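## Task

Get the blue cap into the round steel dish next to the tray. No other cap may be in the dish at the end, and all remaining caps that began in the tray must still be in it. Tray and dish are unfixed and must finish upright, resting directly on the table. Success also requires that nothing is still in motion, that no cap, the tray or the dish is squeezed from opposite sides by the robot even slightly, and that the robot bears no more than 20% of the weight of any of them, friction on the sides included. Release everything and pull the hands away at the end.

## Robot and tools

Robot: two arms, left_arm and right_arm. Each has the same five-finger right hand, so hand axes and finger numbers mean exactly the same thing on both arms; they are not mirrored.

World frame (used in every result): origin on the tabletop midway between the arms, +x out across the table, +z up, left_arm on the +y side. Positions are in metres, orientations are quaternions in wxyz order, and velocities are in m/s and rad/s. Reported hand positions can be slightly wrong, especially when an arm is stretched far.

Hand point: a point fixed to the palm, 0.05 m in front of it, at the spot where index pad and thumb tip meet in a pinch. Its axes: +z runs along the straightened fingers (fingertips sit 0.06-0.07 m past the point), +y points out of the palm, and +x crosses the palm toward the little finger. A rigid bracket on the little-finger side of the wrist sticks out 0.03 m beyond the point in +y and 0.11 m across the palm. It can strike objects.

The row: every motion uses rows of 28 numbers, each in [-1, 1], and both arms are always included. The first 14 belong to left_arm and left_gripper: dx, dy, dz, rx, ry, rz, little, ring, middle, index, thumb_bend, thumb_turn, force_limit, speed. The next 14 are the same fields for right_arm and right_gripper.

Arm part (dx..rz): this is an offset, not an absolute pose. It is measured in the hand point's own axes from the hand point pose given in the most recent result that shows it. Before any such result exists, and for the second or later call inside one reply, it is measured from where the hand is when the action begins. A value of 1.0 means 0.6 m of translation or 180 degrees of rotation. rx, ry, rz form a single rotation vector. Within one action, each row is counted from that same base pose, not from the row before it. Sending all zeros drives the hand back to the base pose, so it does not hold still. The controller clips each step's command to within 100 mm and 16 degrees of the measured pose, and it favours position over orientation.

Hand part: every finger value runs from +1 (open, straight) to -1 (fully curled). thumb_bend goes from +1 (straight) to -1 (bent). thumb_turn goes from +1 (beside the palm) to -1 (across in front of it). For a pinch use roughly index -0.22, thumb_bend -0.75, thumb_turn -0.57. To wrap the whole hand around an object 0.035-0.08 m wide, turn the thumb in front of the palm before reaching the object. force_limit maps -1..+1 linearly to about 0..10 N at the fingertip (0..15 N for the thumb) and only affects closing. speed maps -1..+1 to almost zero..full, where full speed covers a finger's whole range in 0.6 s. For a soft grip, close with speed -0.9 or lower. The hand has no 'unchanged' value: to keep a hand as it is, resend its last eight numbers. If it has not yet been commanded, send its hand_measured six values followed by hand_force_limit and hand_speed. Motors lock once they reach their target or their force limit.

Tools:
- execute_actions {actions, pictures}. actions may hold zero or one entry. An empty list just reports the state, with images. {"rows": [...], "steps": n} runs 1-15 rows for n steps, where n is 5 to 15 and each step is 1/30 s; the final row repeats if needed. {"steps": n} with no rows waits up to 300 steps, counted from the previous result, and your reply time counts toward them. The last 5 steps of an action are run after the result is taken. Images are included only for an empty list or with pictures true.
- move {target, speed, stop_force}. target is a single 28-number row with the same offset rules as above. Each hand point travels in a straight line to its target, and both arms finish together in 0.5-10 s. speed is 0.002-0.5 m/s (default 0.25), and rotation is limited to twice that value in rad/s. stop_force (13-80 N, one value shared by both arms) ends an arm's path when its wrist sensor senses that much extra resistance; the hand then backs off slightly and holds. Use it only with slow moves and no rotation. Leave it out when pulling away from something you are pressing on. The 'move:' line reports how each arm finished (done, off_target, moving, held, fault, contact) and which limits applied (paced = clipped, held = some steps blocked), along with each arm's distance from its target.
- wait {seconds 0-10}: lets time pass without sending anything.
- zoom_image {camera, region [x0,y0,x1,y1]}: a closer view of part of the latest image, at most 504x504 px. Cameras: cam_head_left, cam_head_right, cam_high, cam_left_wrist, cam_right_wrist (each 896x504).
- show_instructions: displays the reference pages.
- finished_scene {scene}: ends and grades the current scene (1 or 2). It cannot be reversed.

Reading results: the state line gives each arm's pose and velocity. 'Hand target' shows where the controller is currently steering each arm. 'pose unreachable' and HELD mean a clearance check changed or blocked a command. Hand fields list six values in motor order: hand_measured (position on the command scale), hand_stopped_by (moving, target, force, stalled, fault), hand_load_n (fingertip load in N, positive when pushing a finger open; it drops to about 0 when a grip is lost), plus hand_force_limit and hand_speed. Wrist force and torque are given in the end effector's axes and are noisy and offset by a few N. Joint torques are rough. MOTOR HOT means a motor is heating up.

Avoid: driving a target past a firm surface, since the arms are stiff and this can cause a fault stop (150 N outside force or a joint over its load limit stops the arm for 10 s). Fast contacts. Arms colliding or pressing against each other. Knocking caps, the tray or the dish over or off the table. Holding loads for long periods, which overheats motors. Finishing while still gripping or touching anything: open the hand, lift it away, and make sure everything has come to rest first.

Each tool is called after "Emit:" in YAML: its name, and indented under it one key for each argument.

## Session

Emit:
execute_actions:
  actions: []

Scene clock: 0.00 s of 7600.00 s.
left_arm: end_effector_position=(-0.1896, +0.9913, +0.6127) hand_measured=(+1.000, +1.000, +1.000, +1.000, +1.000, +1.000) hand_load_n=(+0.0, +0.0, +0.0, +0.0, +0.0, +0.0) hand_stopped_by=(target, target, target, target, target, target) hand_force_limit=0.00 hand_speed=-0.80 end_effector_quat_wxyz=(+0.043, +0.822, -0.567, -0.034) end_effector_velocity=(+0.000, -0.000, +0.000) end_effector_angular_velocity=(+0.001, -0.000, -0.000) | right_arm: end_effector_position=(+0.1381, -1.1087, +0.5103) hand_measured=(+1.000, +1.000, +1.000, +1.000, +1.000, +1.000) hand_load_n=(+0.0, +0.0, +0.0, +0.0, +0.0, +0.0) hand_stopped_by=(target, target, target, target, target, target) hand_force_limit=0.00 hand_speed=-0.80 end_effector_quat_wxyz=(-0.060, +0.674, +0.736, +0.015) end_effector_velocity=(-0.000, +0.000, +0.000) end_effector_angular_velocity=(+0.000, +0.001, -0.000)
Joint positions: left_arm=[ 1.44  -1.703  1.565  1.748  1.468 -1.996] | right_arm=[-1.962 -1.443  1.47   1.622  1.668 -1.968]
Joint velocities: left_arm=[-0.001 -0.001 -0.    -0.     0.    -0.   ] | right_arm=[-0.    -0.    -0.    -0.     0.001  0.   ]
Joint torques (N m, as the arm reports them, + toward a larger angle): no reading
Motor temperatures (°C, as the motors report them): left_arm=[32 33 33 38 38 37] | right_arm=[31 31 31 40 38 40]
Wrist force (N, on the end effector, along its own x y z axes, offset not removed): no reading
Wrist torque (N m, same axes, about the end effector's origin, offset not removed): no reading
Hand target (left_arm): -0.190, +0.991, +0.613; +0.043, +0.822, -0.567, -0.034
Hand target (right_arm): +0.138, -1.109, +0.510; -0.060, +0.674, +0.736, +0.015
camera_calibration (this result's frames):
cam_left_wrist: T_world_to_cam=[[-0.954943, -0.270712, 0.12165, 0.00901847], [-0.161675, 0.818227, 0.551693, -1.18473], [-0.248887, 0.507168, -0.825128, 0.0908111], [0, 0, 0, 1]] pos_world=[-0.160327, 0.925765, 0.727442]
cam_right_wrist: T_world_to_cam=[[0.999414, -0.00786432, -0.0333258, -0.140518], [0.00800871, -0.892584, 0.450809, -1.22092], [-0.0332914, -0.450812, -0.891998, 0.0904247], [0, 0, 0, 1]] pos_world=[0.153223, -1.05011, 0.626376]

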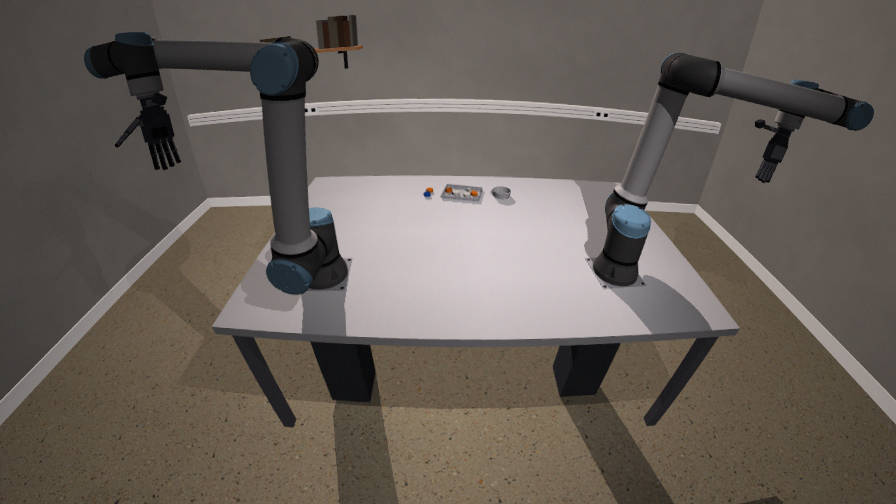

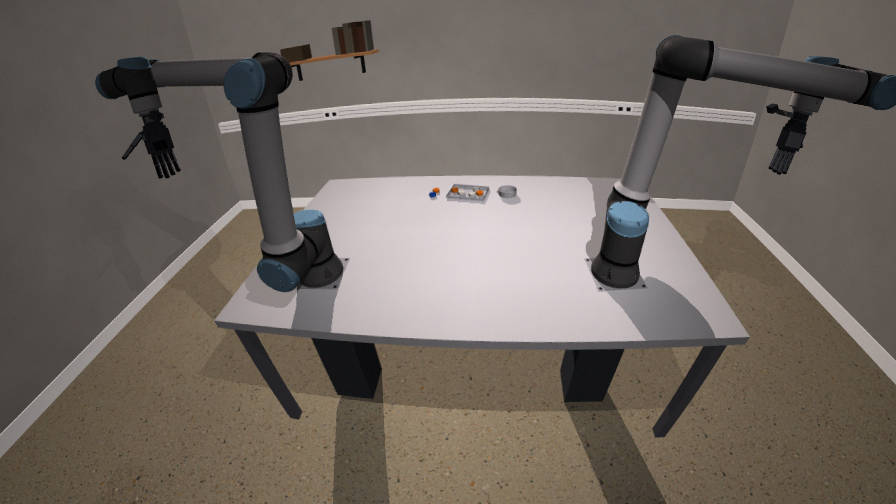

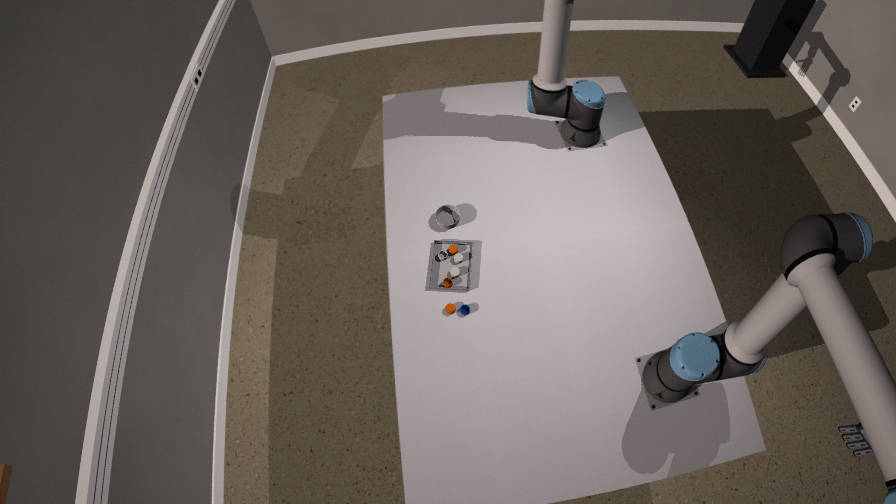

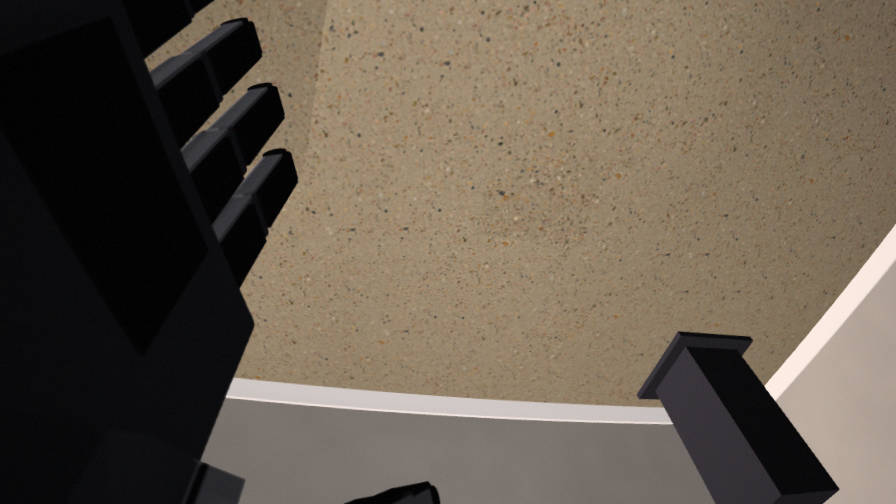

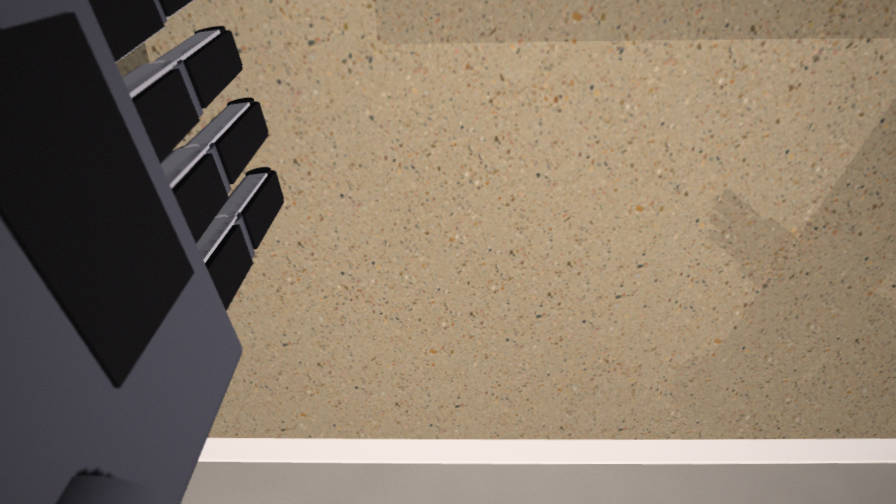

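Emit:
zoom_image:
  camera: "cam_high"
  region: [400,190,520,330]

Emit:
zoom_image:
  camera: "cam_head_left"
  region: [410,170,530,215]

Region (400, 190, 520, 330) of cam_high's 896x504 image, scaled by 3.600, with more detail than that image has; it fills the left 432 columns of this view, and the rest is white.

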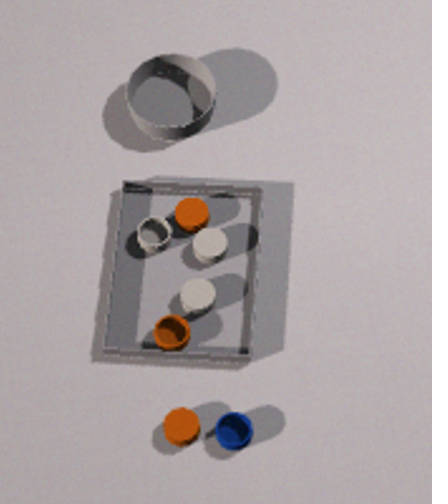

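Region (410, 170, 530, 215) of cam_head_left's 896x504 image, scaled by 4.200, with more detail than that image has; it fills the top 189 rows of this view, and the rest is white.

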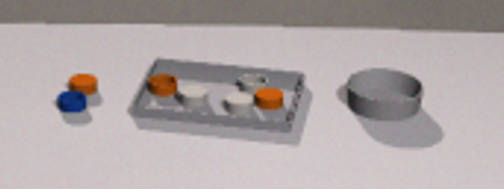

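Emit:
move:
  target: [0,0,0,0,0,0,1,1,1,1,1,1,0,-0.8,0.90,0.88,0.40,0.238,0.291,0.460,-1,-1,-1,0.42,-0.55,-0.57,0,0]
  speed: 0.4

Scene clock: 3.83 s of 7600.00 s.
left_arm: end_effector_position=(-0.1896, +0.9913, +0.6127) hand_measured=(+1.000, +1.000, +1.000, +1.000, +1.000, +1.000) hand_load_n=(+0.0, +0.0, +0.0, +0.0, +0.0, +0.0) hand_stopped_by=(target, target, target, target, target, target) hand_force_limit=0.00 hand_speed=-0.80 end_effector_quat_wxyz=(+0.043, +0.822, -0.567, -0.034) end_effector_velocity=(-0.000, -0.001, +0.000) end_effector_angular_velocity=(+0.001, -0.000, +0.001) | right_arm: end_effector_position=(+0.6000, -0.4994, +0.3008) hand_measured=(-1.000, -1.000, -1.000, +0.420, -0.550, -0.570) hand_load_n=(+0.0, +0.0, +0.0, +0.0, +0.0, +0.0) hand_stopped_by=(target, target, target, target, target, target) hand_force_limit=0.00 hand_speed=0.00 end_effector_quat_wxyz=(-0.552, +0.834, +0.001, -0.001) end_effector_velocity=(+0.001, +0.000, -0.000) end_effector_angular_velocity=(-0.001, +0.001, -0.004)
Joint positions: left_arm=[ 1.44  -1.703  1.565  1.748  1.468 -1.996] | right_arm=[-0.693 -1.242  2.009  1.742  0.722  0.504]
Joint velocities: left_arm=[ 0.001 -0.001  0.    -0.    -0.    -0.   ] | right_arm=[ 0.001  0.001 -0.002 -0.003 -0.003  0.006]
Joint torques (N m, as the arm reports them, + toward a larger angle): left_arm=[  0.64 -27.75 -35.37   4.12  -0.87   0.5 ] | right_arm=[ 17.06 -32.06 -32.64   2.43  -3.96   3.55]
Motor temperatures (°C, as the motors report them): left_arm=[32 33 33 38 38 37] | right_arm=[31 31 31 40 38 40]
Wrist force (N, on the end effector, along its own x y z axes, offset not removed): left_arm=[-5.7 4.8 -4.4] | right_arm=[-1.0 0.6 -0.3]
Wrist torque (N m, same axes, about the end effector's origin, offset not removed): left_arm=[1.15 0.72 0.04] | right_arm=[0.05 0.40 -0.25]
Hand target (left_arm): -0.190, +0.991, +0.613; +0.043, +0.822, -0.567, -0.034
Hand target (right_arm): +0.600, -0.499, +0.301; -0.552, +0.834, +0.001, -0.001
Off the commanded pose (left_arm): 0.000 m, 0 deg.
Off the commanded pose (right_arm): 0.001 m, 0 deg.
Kept back: nothing.
move: done
camera_calibration (this result's frames):
cam_left_wrist: T_world_to_cam=[[-0.954943, -0.270712, 0.12165, 0.00901848], [-0.161675, 0.818227, 0.551693, -1.18473], [-0.248887, 0.507168, -0.825128, 0.0908112], [0, 0, 0, 1]] pos_world=[-0.160327, 0.925765, 0.727442]
cam_right_wrist: T_world_to_cam=[[-0.0959415, -0.422234, -0.901395, 0.107028], [-0.833841, -0.460462, 0.304442, 0.178589], [-0.543604, 0.780829, -0.307898, 0.939113], [0, 0, 0, 1]] pos_world=[0.669688, -0.605862, 0.331256]

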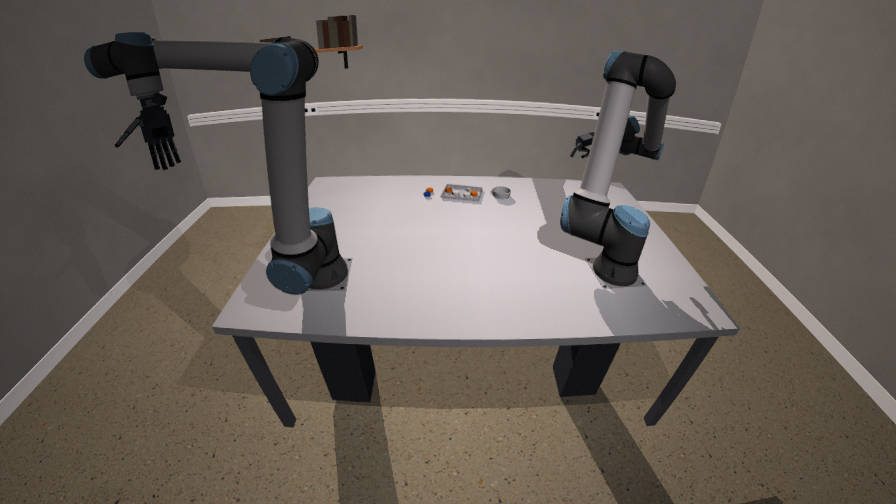

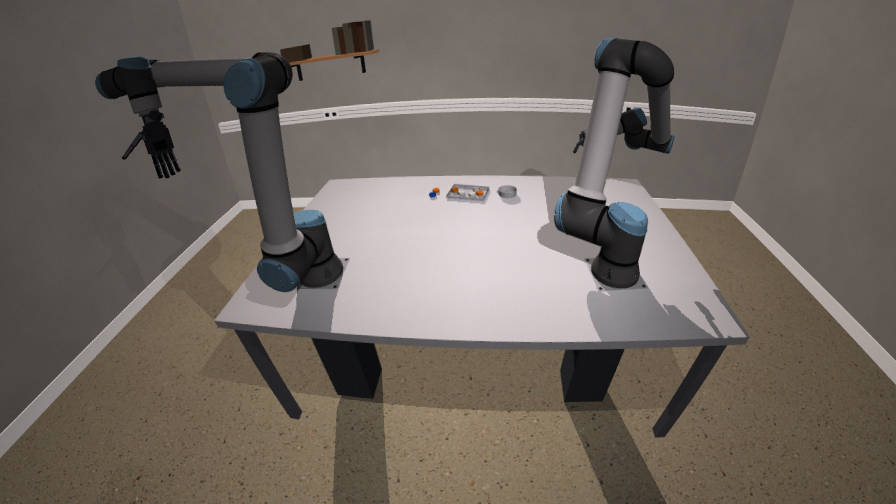

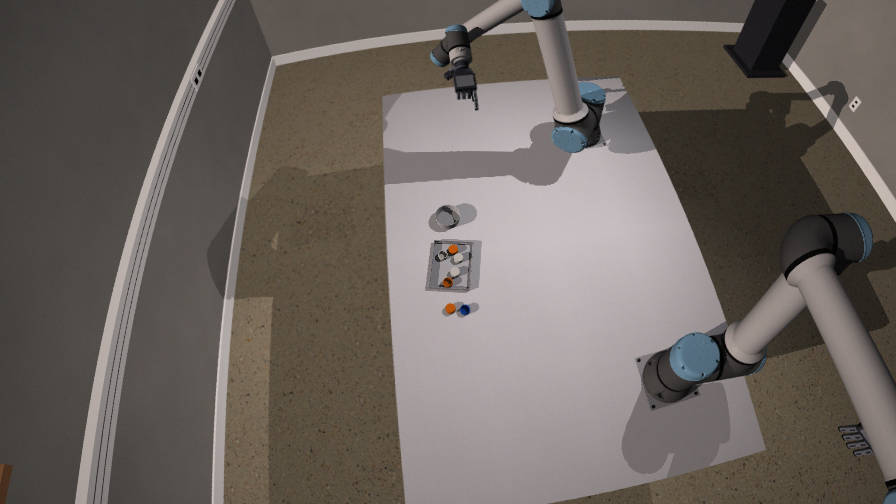

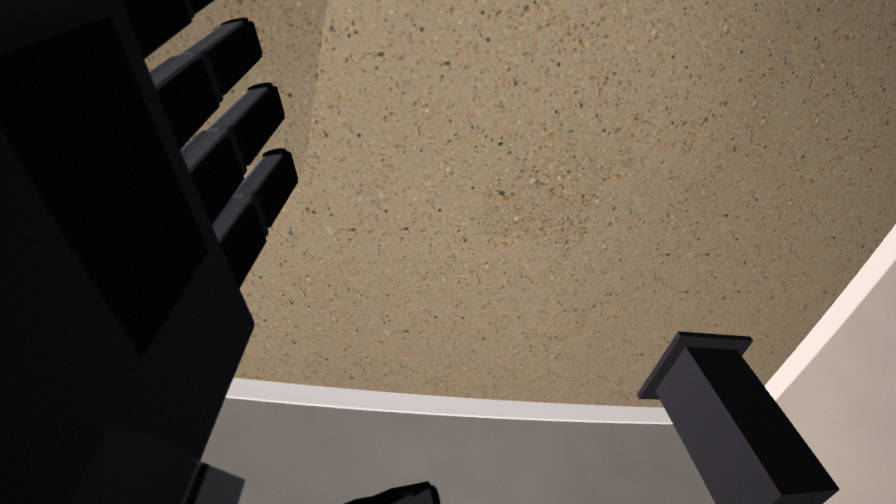

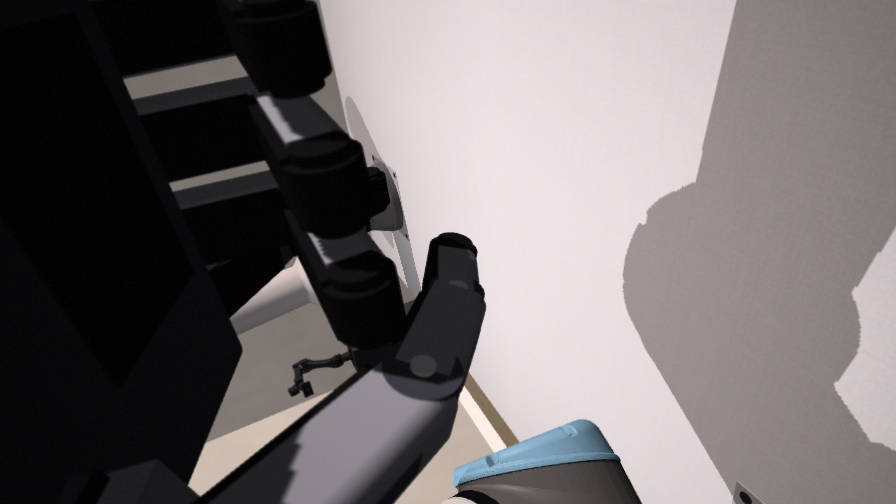

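Emit:
move:
  target: [0,0,0,0,0,0,1,1,1,1,1,1,0,-0.8,0.242,-0.052,0.973,0,0,0,-1,-1,-1,0.42,-0.55,-0.57,0,0]
  speed: 0.4

Emit:
move:
  target: [0,0,0,0,0,0,1,1,1,1,1,1,0,-0.8,0,-0.065,0.277,0,0,0,-1,-1,-1,0.42,-0.55,-0.57,0,0]
  speed: 0.3

Scene clock: 6.20 s of 7600.00 s.
left_arm: end_effector_position=(-0.1896, +0.9913, +0.6127) hand_measured=(+1.000, +1.000, +1.000, +1.000, +1.000, +1.000) hand_load_n=(+0.0, +0.0, +0.0, +0.0, +0.0, +0.0) hand_stopped_by=(target, target, target, target, target, target) hand_force_limit=0.00 hand_speed=-0.80 end_effector_quat_wxyz=(+0.043, +0.822, -0.567, -0.034) end_effector_velocity=(+0.001, +0.001, +0.000) end_effector_angular_velocity=(+0.000, -0.000, -0.002) | right_arm: end_effector_position=(+0.7442, +0.0505, +0.1016) hand_measured=(-1.000, -1.000, -1.000, +0.420, -0.550, -0.570) hand_load_n=(+0.0, +0.0, +0.0, +0.0, +0.0, +0.0) hand_stopped_by=(target, target, target, target, target, target) hand_force_limit=0.00 hand_speed=0.00 end_effector_quat_wxyz=(-0.552, +0.834, +0.001, -0.001) end_effector_velocity=(-0.000, +0.002, -0.001) end_effector_angular_velocity=(-0.000, -0.000, -0.005)
Joint positions: left_arm=[ 1.44  -1.703  1.565  1.748  1.468 -1.996] | right_arm=[ 0.206 -0.874  1.476  0.388  0.486  2.21 ]
Joint velocities: left_arm=[-0.002  0.    -0.001  0.    -0.    -0.   ] | right_arm=[ 0.002 -0.002  0.003 -0.013  0.004  0.013]
Joint torques (N m, as the arm reports them, + toward a larger angle): left_arm=[  0.88 -26.35 -35.92   3.67  -0.78   0.28] | right_arm=[ 15.7  -88.25 -26.29   0.22   1.78   4.15]
Motor temperatures (°C, as the motors report them): left_arm=[32 33 33 38 38 37] | right_arm=[31 31 31 40 38 40]
Wrist force (N, on the end effector, along its own x y z axes, offset not removed): left_arm=[1.1 6.4 -2.9] | right_arm=[-0.6 -0.8 -2.8]
Wrist torque (N m, same axes, about the end effector's origin, offset not removed): left_arm=[1.42 -0.03 0.29] | right_arm=[-0.08 0.37 -0.29]
Hand target (left_arm): -0.190, +0.991, +0.613; +0.043, +0.822, -0.567, -0.034
Hand target (right_arm): +0.744, +0.051, +0.101; -0.552, +0.834, +0.001, -0.001
Off the commanded pose (left_arm): 0.000 m, 0 deg.
Off the commanded pose (right_arm): 0.001 m, 0 deg.
Kept back: nothing.
move: done
camera_calibration (this result's frames):
cam_left_wrist: T_world_to_cam=[[-0.954943, -0.270712, 0.12165, 0.0090184], [-0.161675, 0.818227, 0.551693, -1.18473], [-0.248887, 0.507168, -0.825128, 0.0908112], [0, 0, 0, 1]] pos_world=[-0.160327, 0.925765, 0.727442]
cam_right_wrist: T_world_to_cam=[[-0.0958297, -0.422281, -0.901385, 0.173397], [-0.834245, -0.459919, 0.304155, 0.613026], [-0.543003, 0.781123, -0.308212, 0.526428], [0, 0, 0, 1]] pos_world=[0.813882, -0.0560415, 0.132094]

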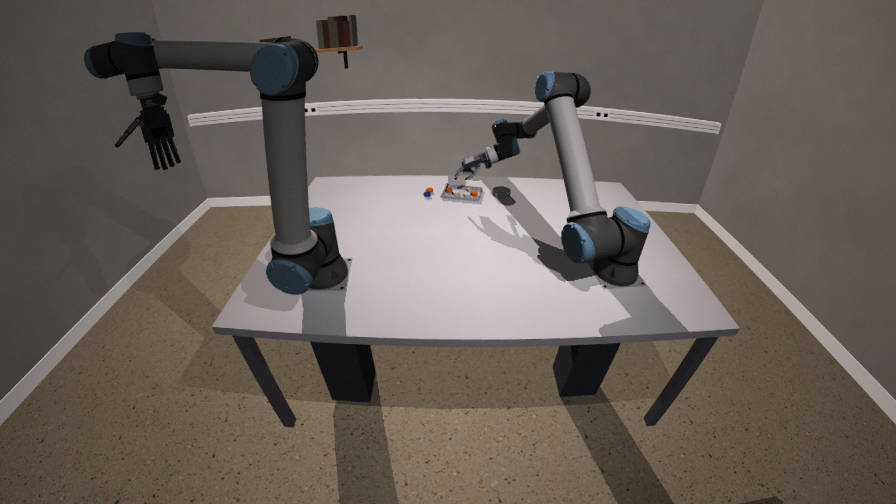

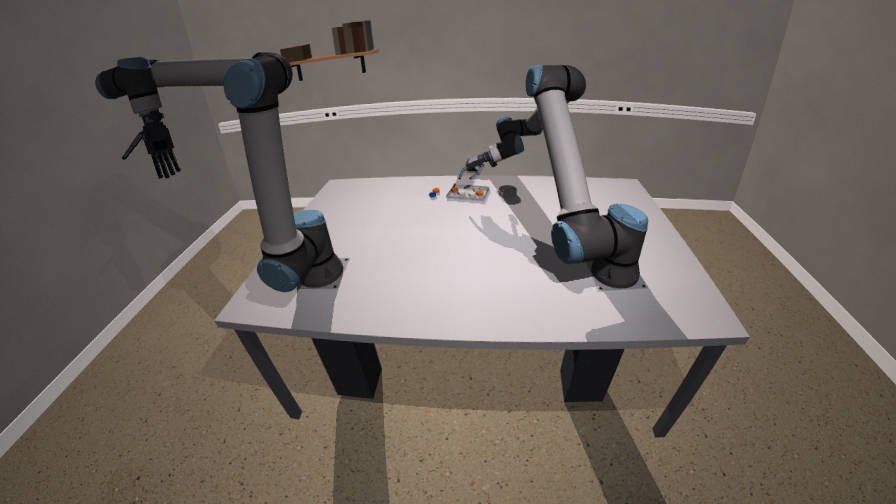

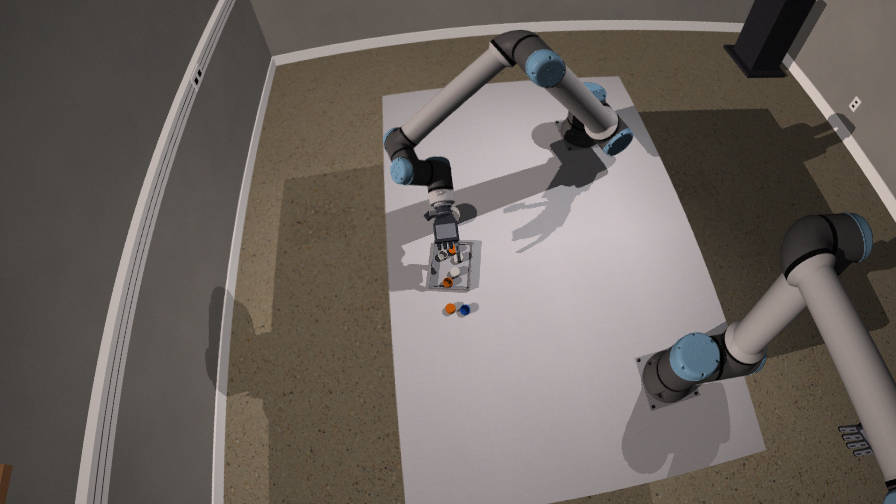

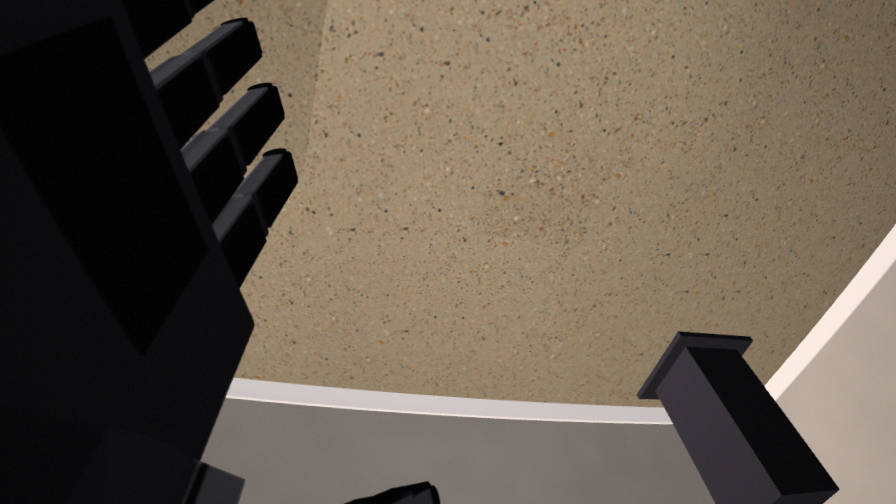

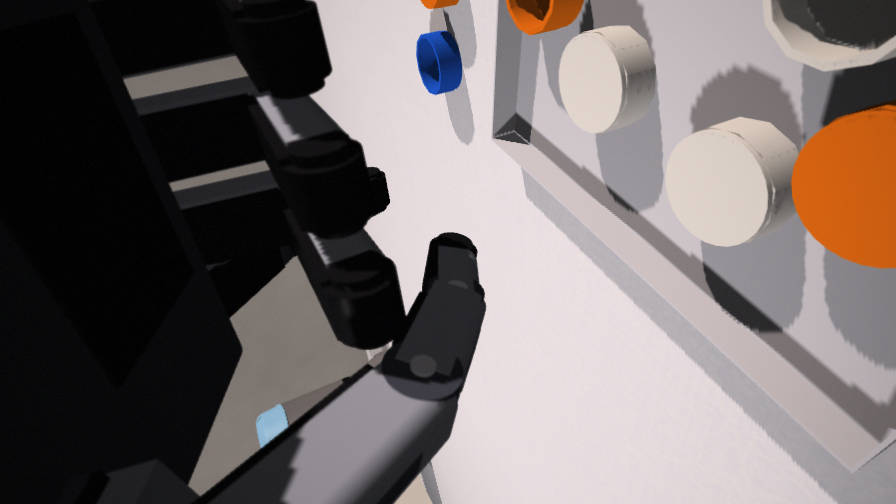

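Scene clock: 7.33 s of 7600.00 s.
left_arm: end_effector_position=(-0.1896, +0.9913, +0.6127) hand_measured=(+1.000, +1.000, +1.000, +1.000, +1.000, +1.000) hand_load_n=(+0.0, +0.0, +0.0, +0.0, +0.0, +0.0) hand_stopped_by=(target, target, target, target, target, target) hand_force_limit=0.00 hand_speed=-0.80 end_effector_quat_wxyz=(+0.043, +0.822, -0.567, -0.034) end_effector_velocity=(-0.001, -0.000, -0.000) end_effector_angular_velocity=(-0.001, +0.000, +0.002) | right_arm: end_effector_position=(+0.7438, +0.2186, +0.0726) hand_measured=(-1.000, -1.000, -1.000, +0.420, -0.550, -0.570) hand_load_n=(+0.0, +0.0, +0.0, +0.0, +0.0, +0.0) hand_stopped_by=(target, target, target, target, target, target) hand_force_limit=0.00 hand_speed=0.00 end_effector_quat_wxyz=(-0.552, +0.834, +0.001, -0.001) end_effector_velocity=(-0.000, +0.002, -0.000) end_effector_angular_velocity=(-0.000, -0.000, +0.000)
Joint positions: left_arm=[ 1.44  -1.703  1.565  1.748  1.468 -1.996] | right_arm=[ 0.398 -0.759  1.275  0.232  0.612  2.493]
Joint velocities: left_arm=[ 0.002  0.     0.001 -0.     0.    -0.   ] | right_arm=[ 0.002  0.002 -0.003 -0.     0.002  0.002]
Joint torques (N m, as the arm reports them, + toward a larger angle): left_arm=[  1.34 -28.02 -35.96   3.72  -0.84   0.87] | right_arm=[ 12.16 -74.93 -40.98   0.25   1.65   4.37]
Motor temperatures (°C, as the motors report them): left_arm=[32 33 33 38 38 37] | right_arm=[31 31 31 40 38 40]
Wrist force (N, on the end effector, along its own x y z axes, offset not removed): left_arm=[3.4 -2.0 -4.9] | right_arm=[0.5 -1.1 1.1]
Wrist torque (N m, same axes, about the end effector's origin, offset not removed): left_arm=[0.10 -0.55 0.33] | right_arm=[-0.34 0.16 -0.27]
Hand target (left_arm): -0.190, +0.991, +0.613; +0.043, +0.822, -0.567, -0.034
Hand target (right_arm): +0.744, +0.219, +0.073; -0.552, +0.834, +0.001, -0.001
Off the commanded pose (left_arm): 0.000 m, 0 deg.
Off the commanded pose (right_arm): 0.000 m, 0 deg.
Kept back: nothing.
move: done
camera_calibration (this result's frames):
cam_left_wrist: T_world_to_cam=[[-0.954943, -0.270712, 0.12165, 0.00901869], [-0.161675, 0.818227, 0.551693, -1.18473], [-0.248887, 0.507168, -0.825128, 0.090811], [0, 0, 0, 1]] pos_world=[-0.160327, 0.925765, 0.727442]
cam_right_wrist: T_world_to_cam=[[-0.0958486, -0.42209, -0.901473, 0.218224], [-0.834331, -0.459851, 0.304023, 0.698857], [-0.542868, 0.781266, -0.308087, 0.385817], [0, 0, 0, 1]] pos_world=[0.813442, 0.112054, 0.10312]

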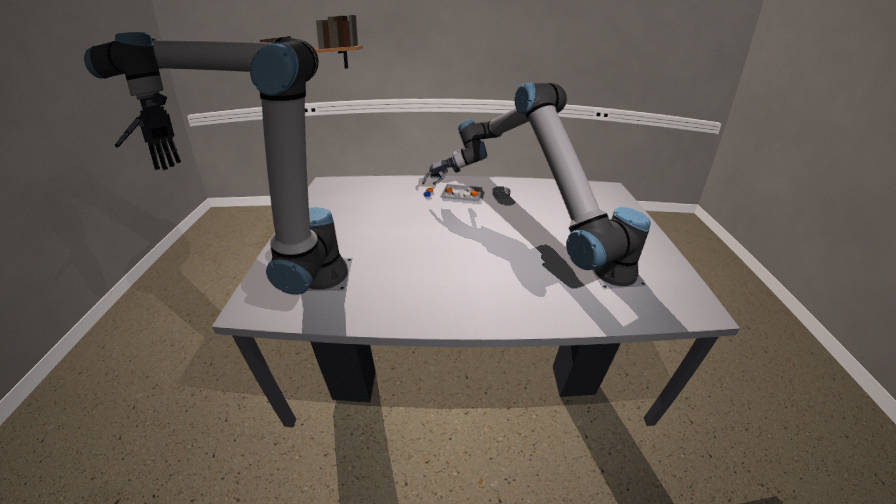

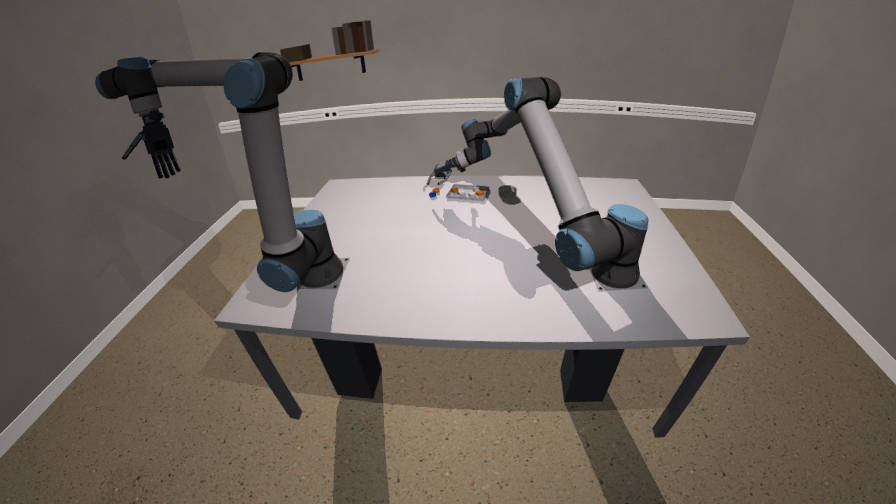

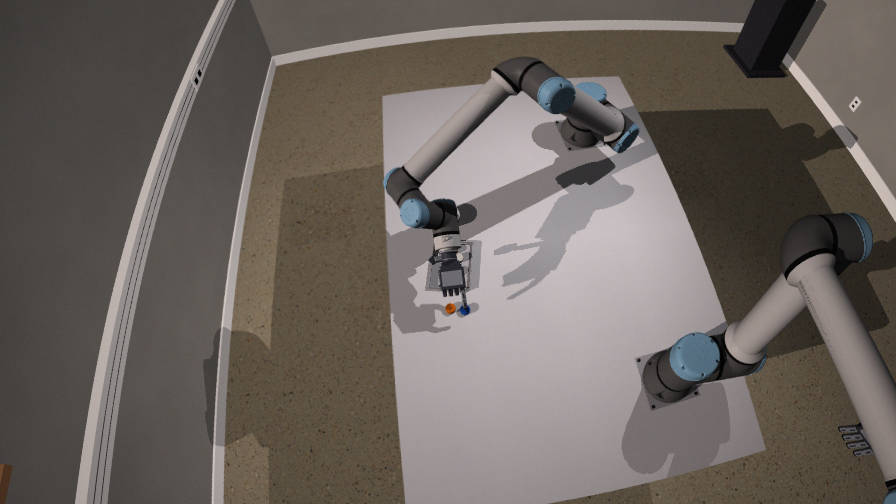

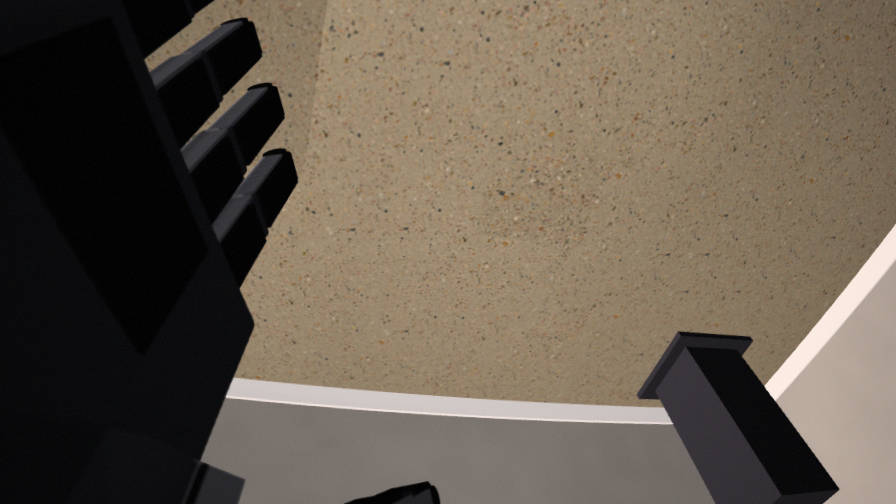

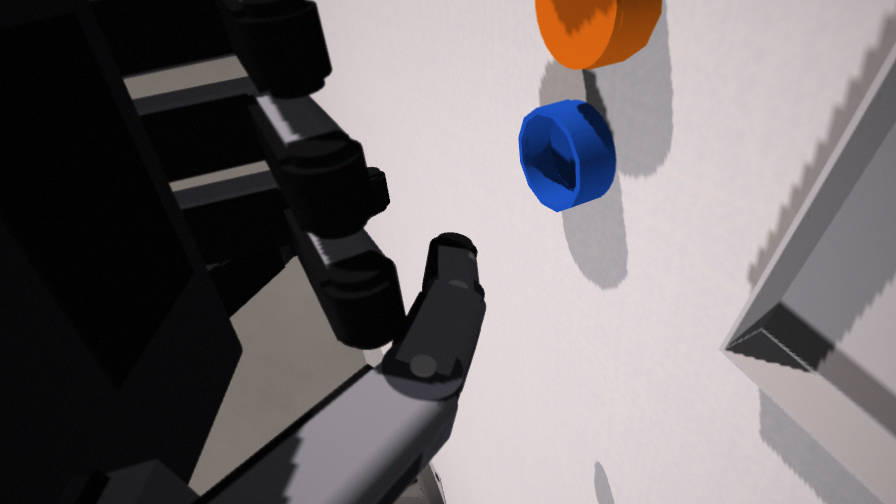

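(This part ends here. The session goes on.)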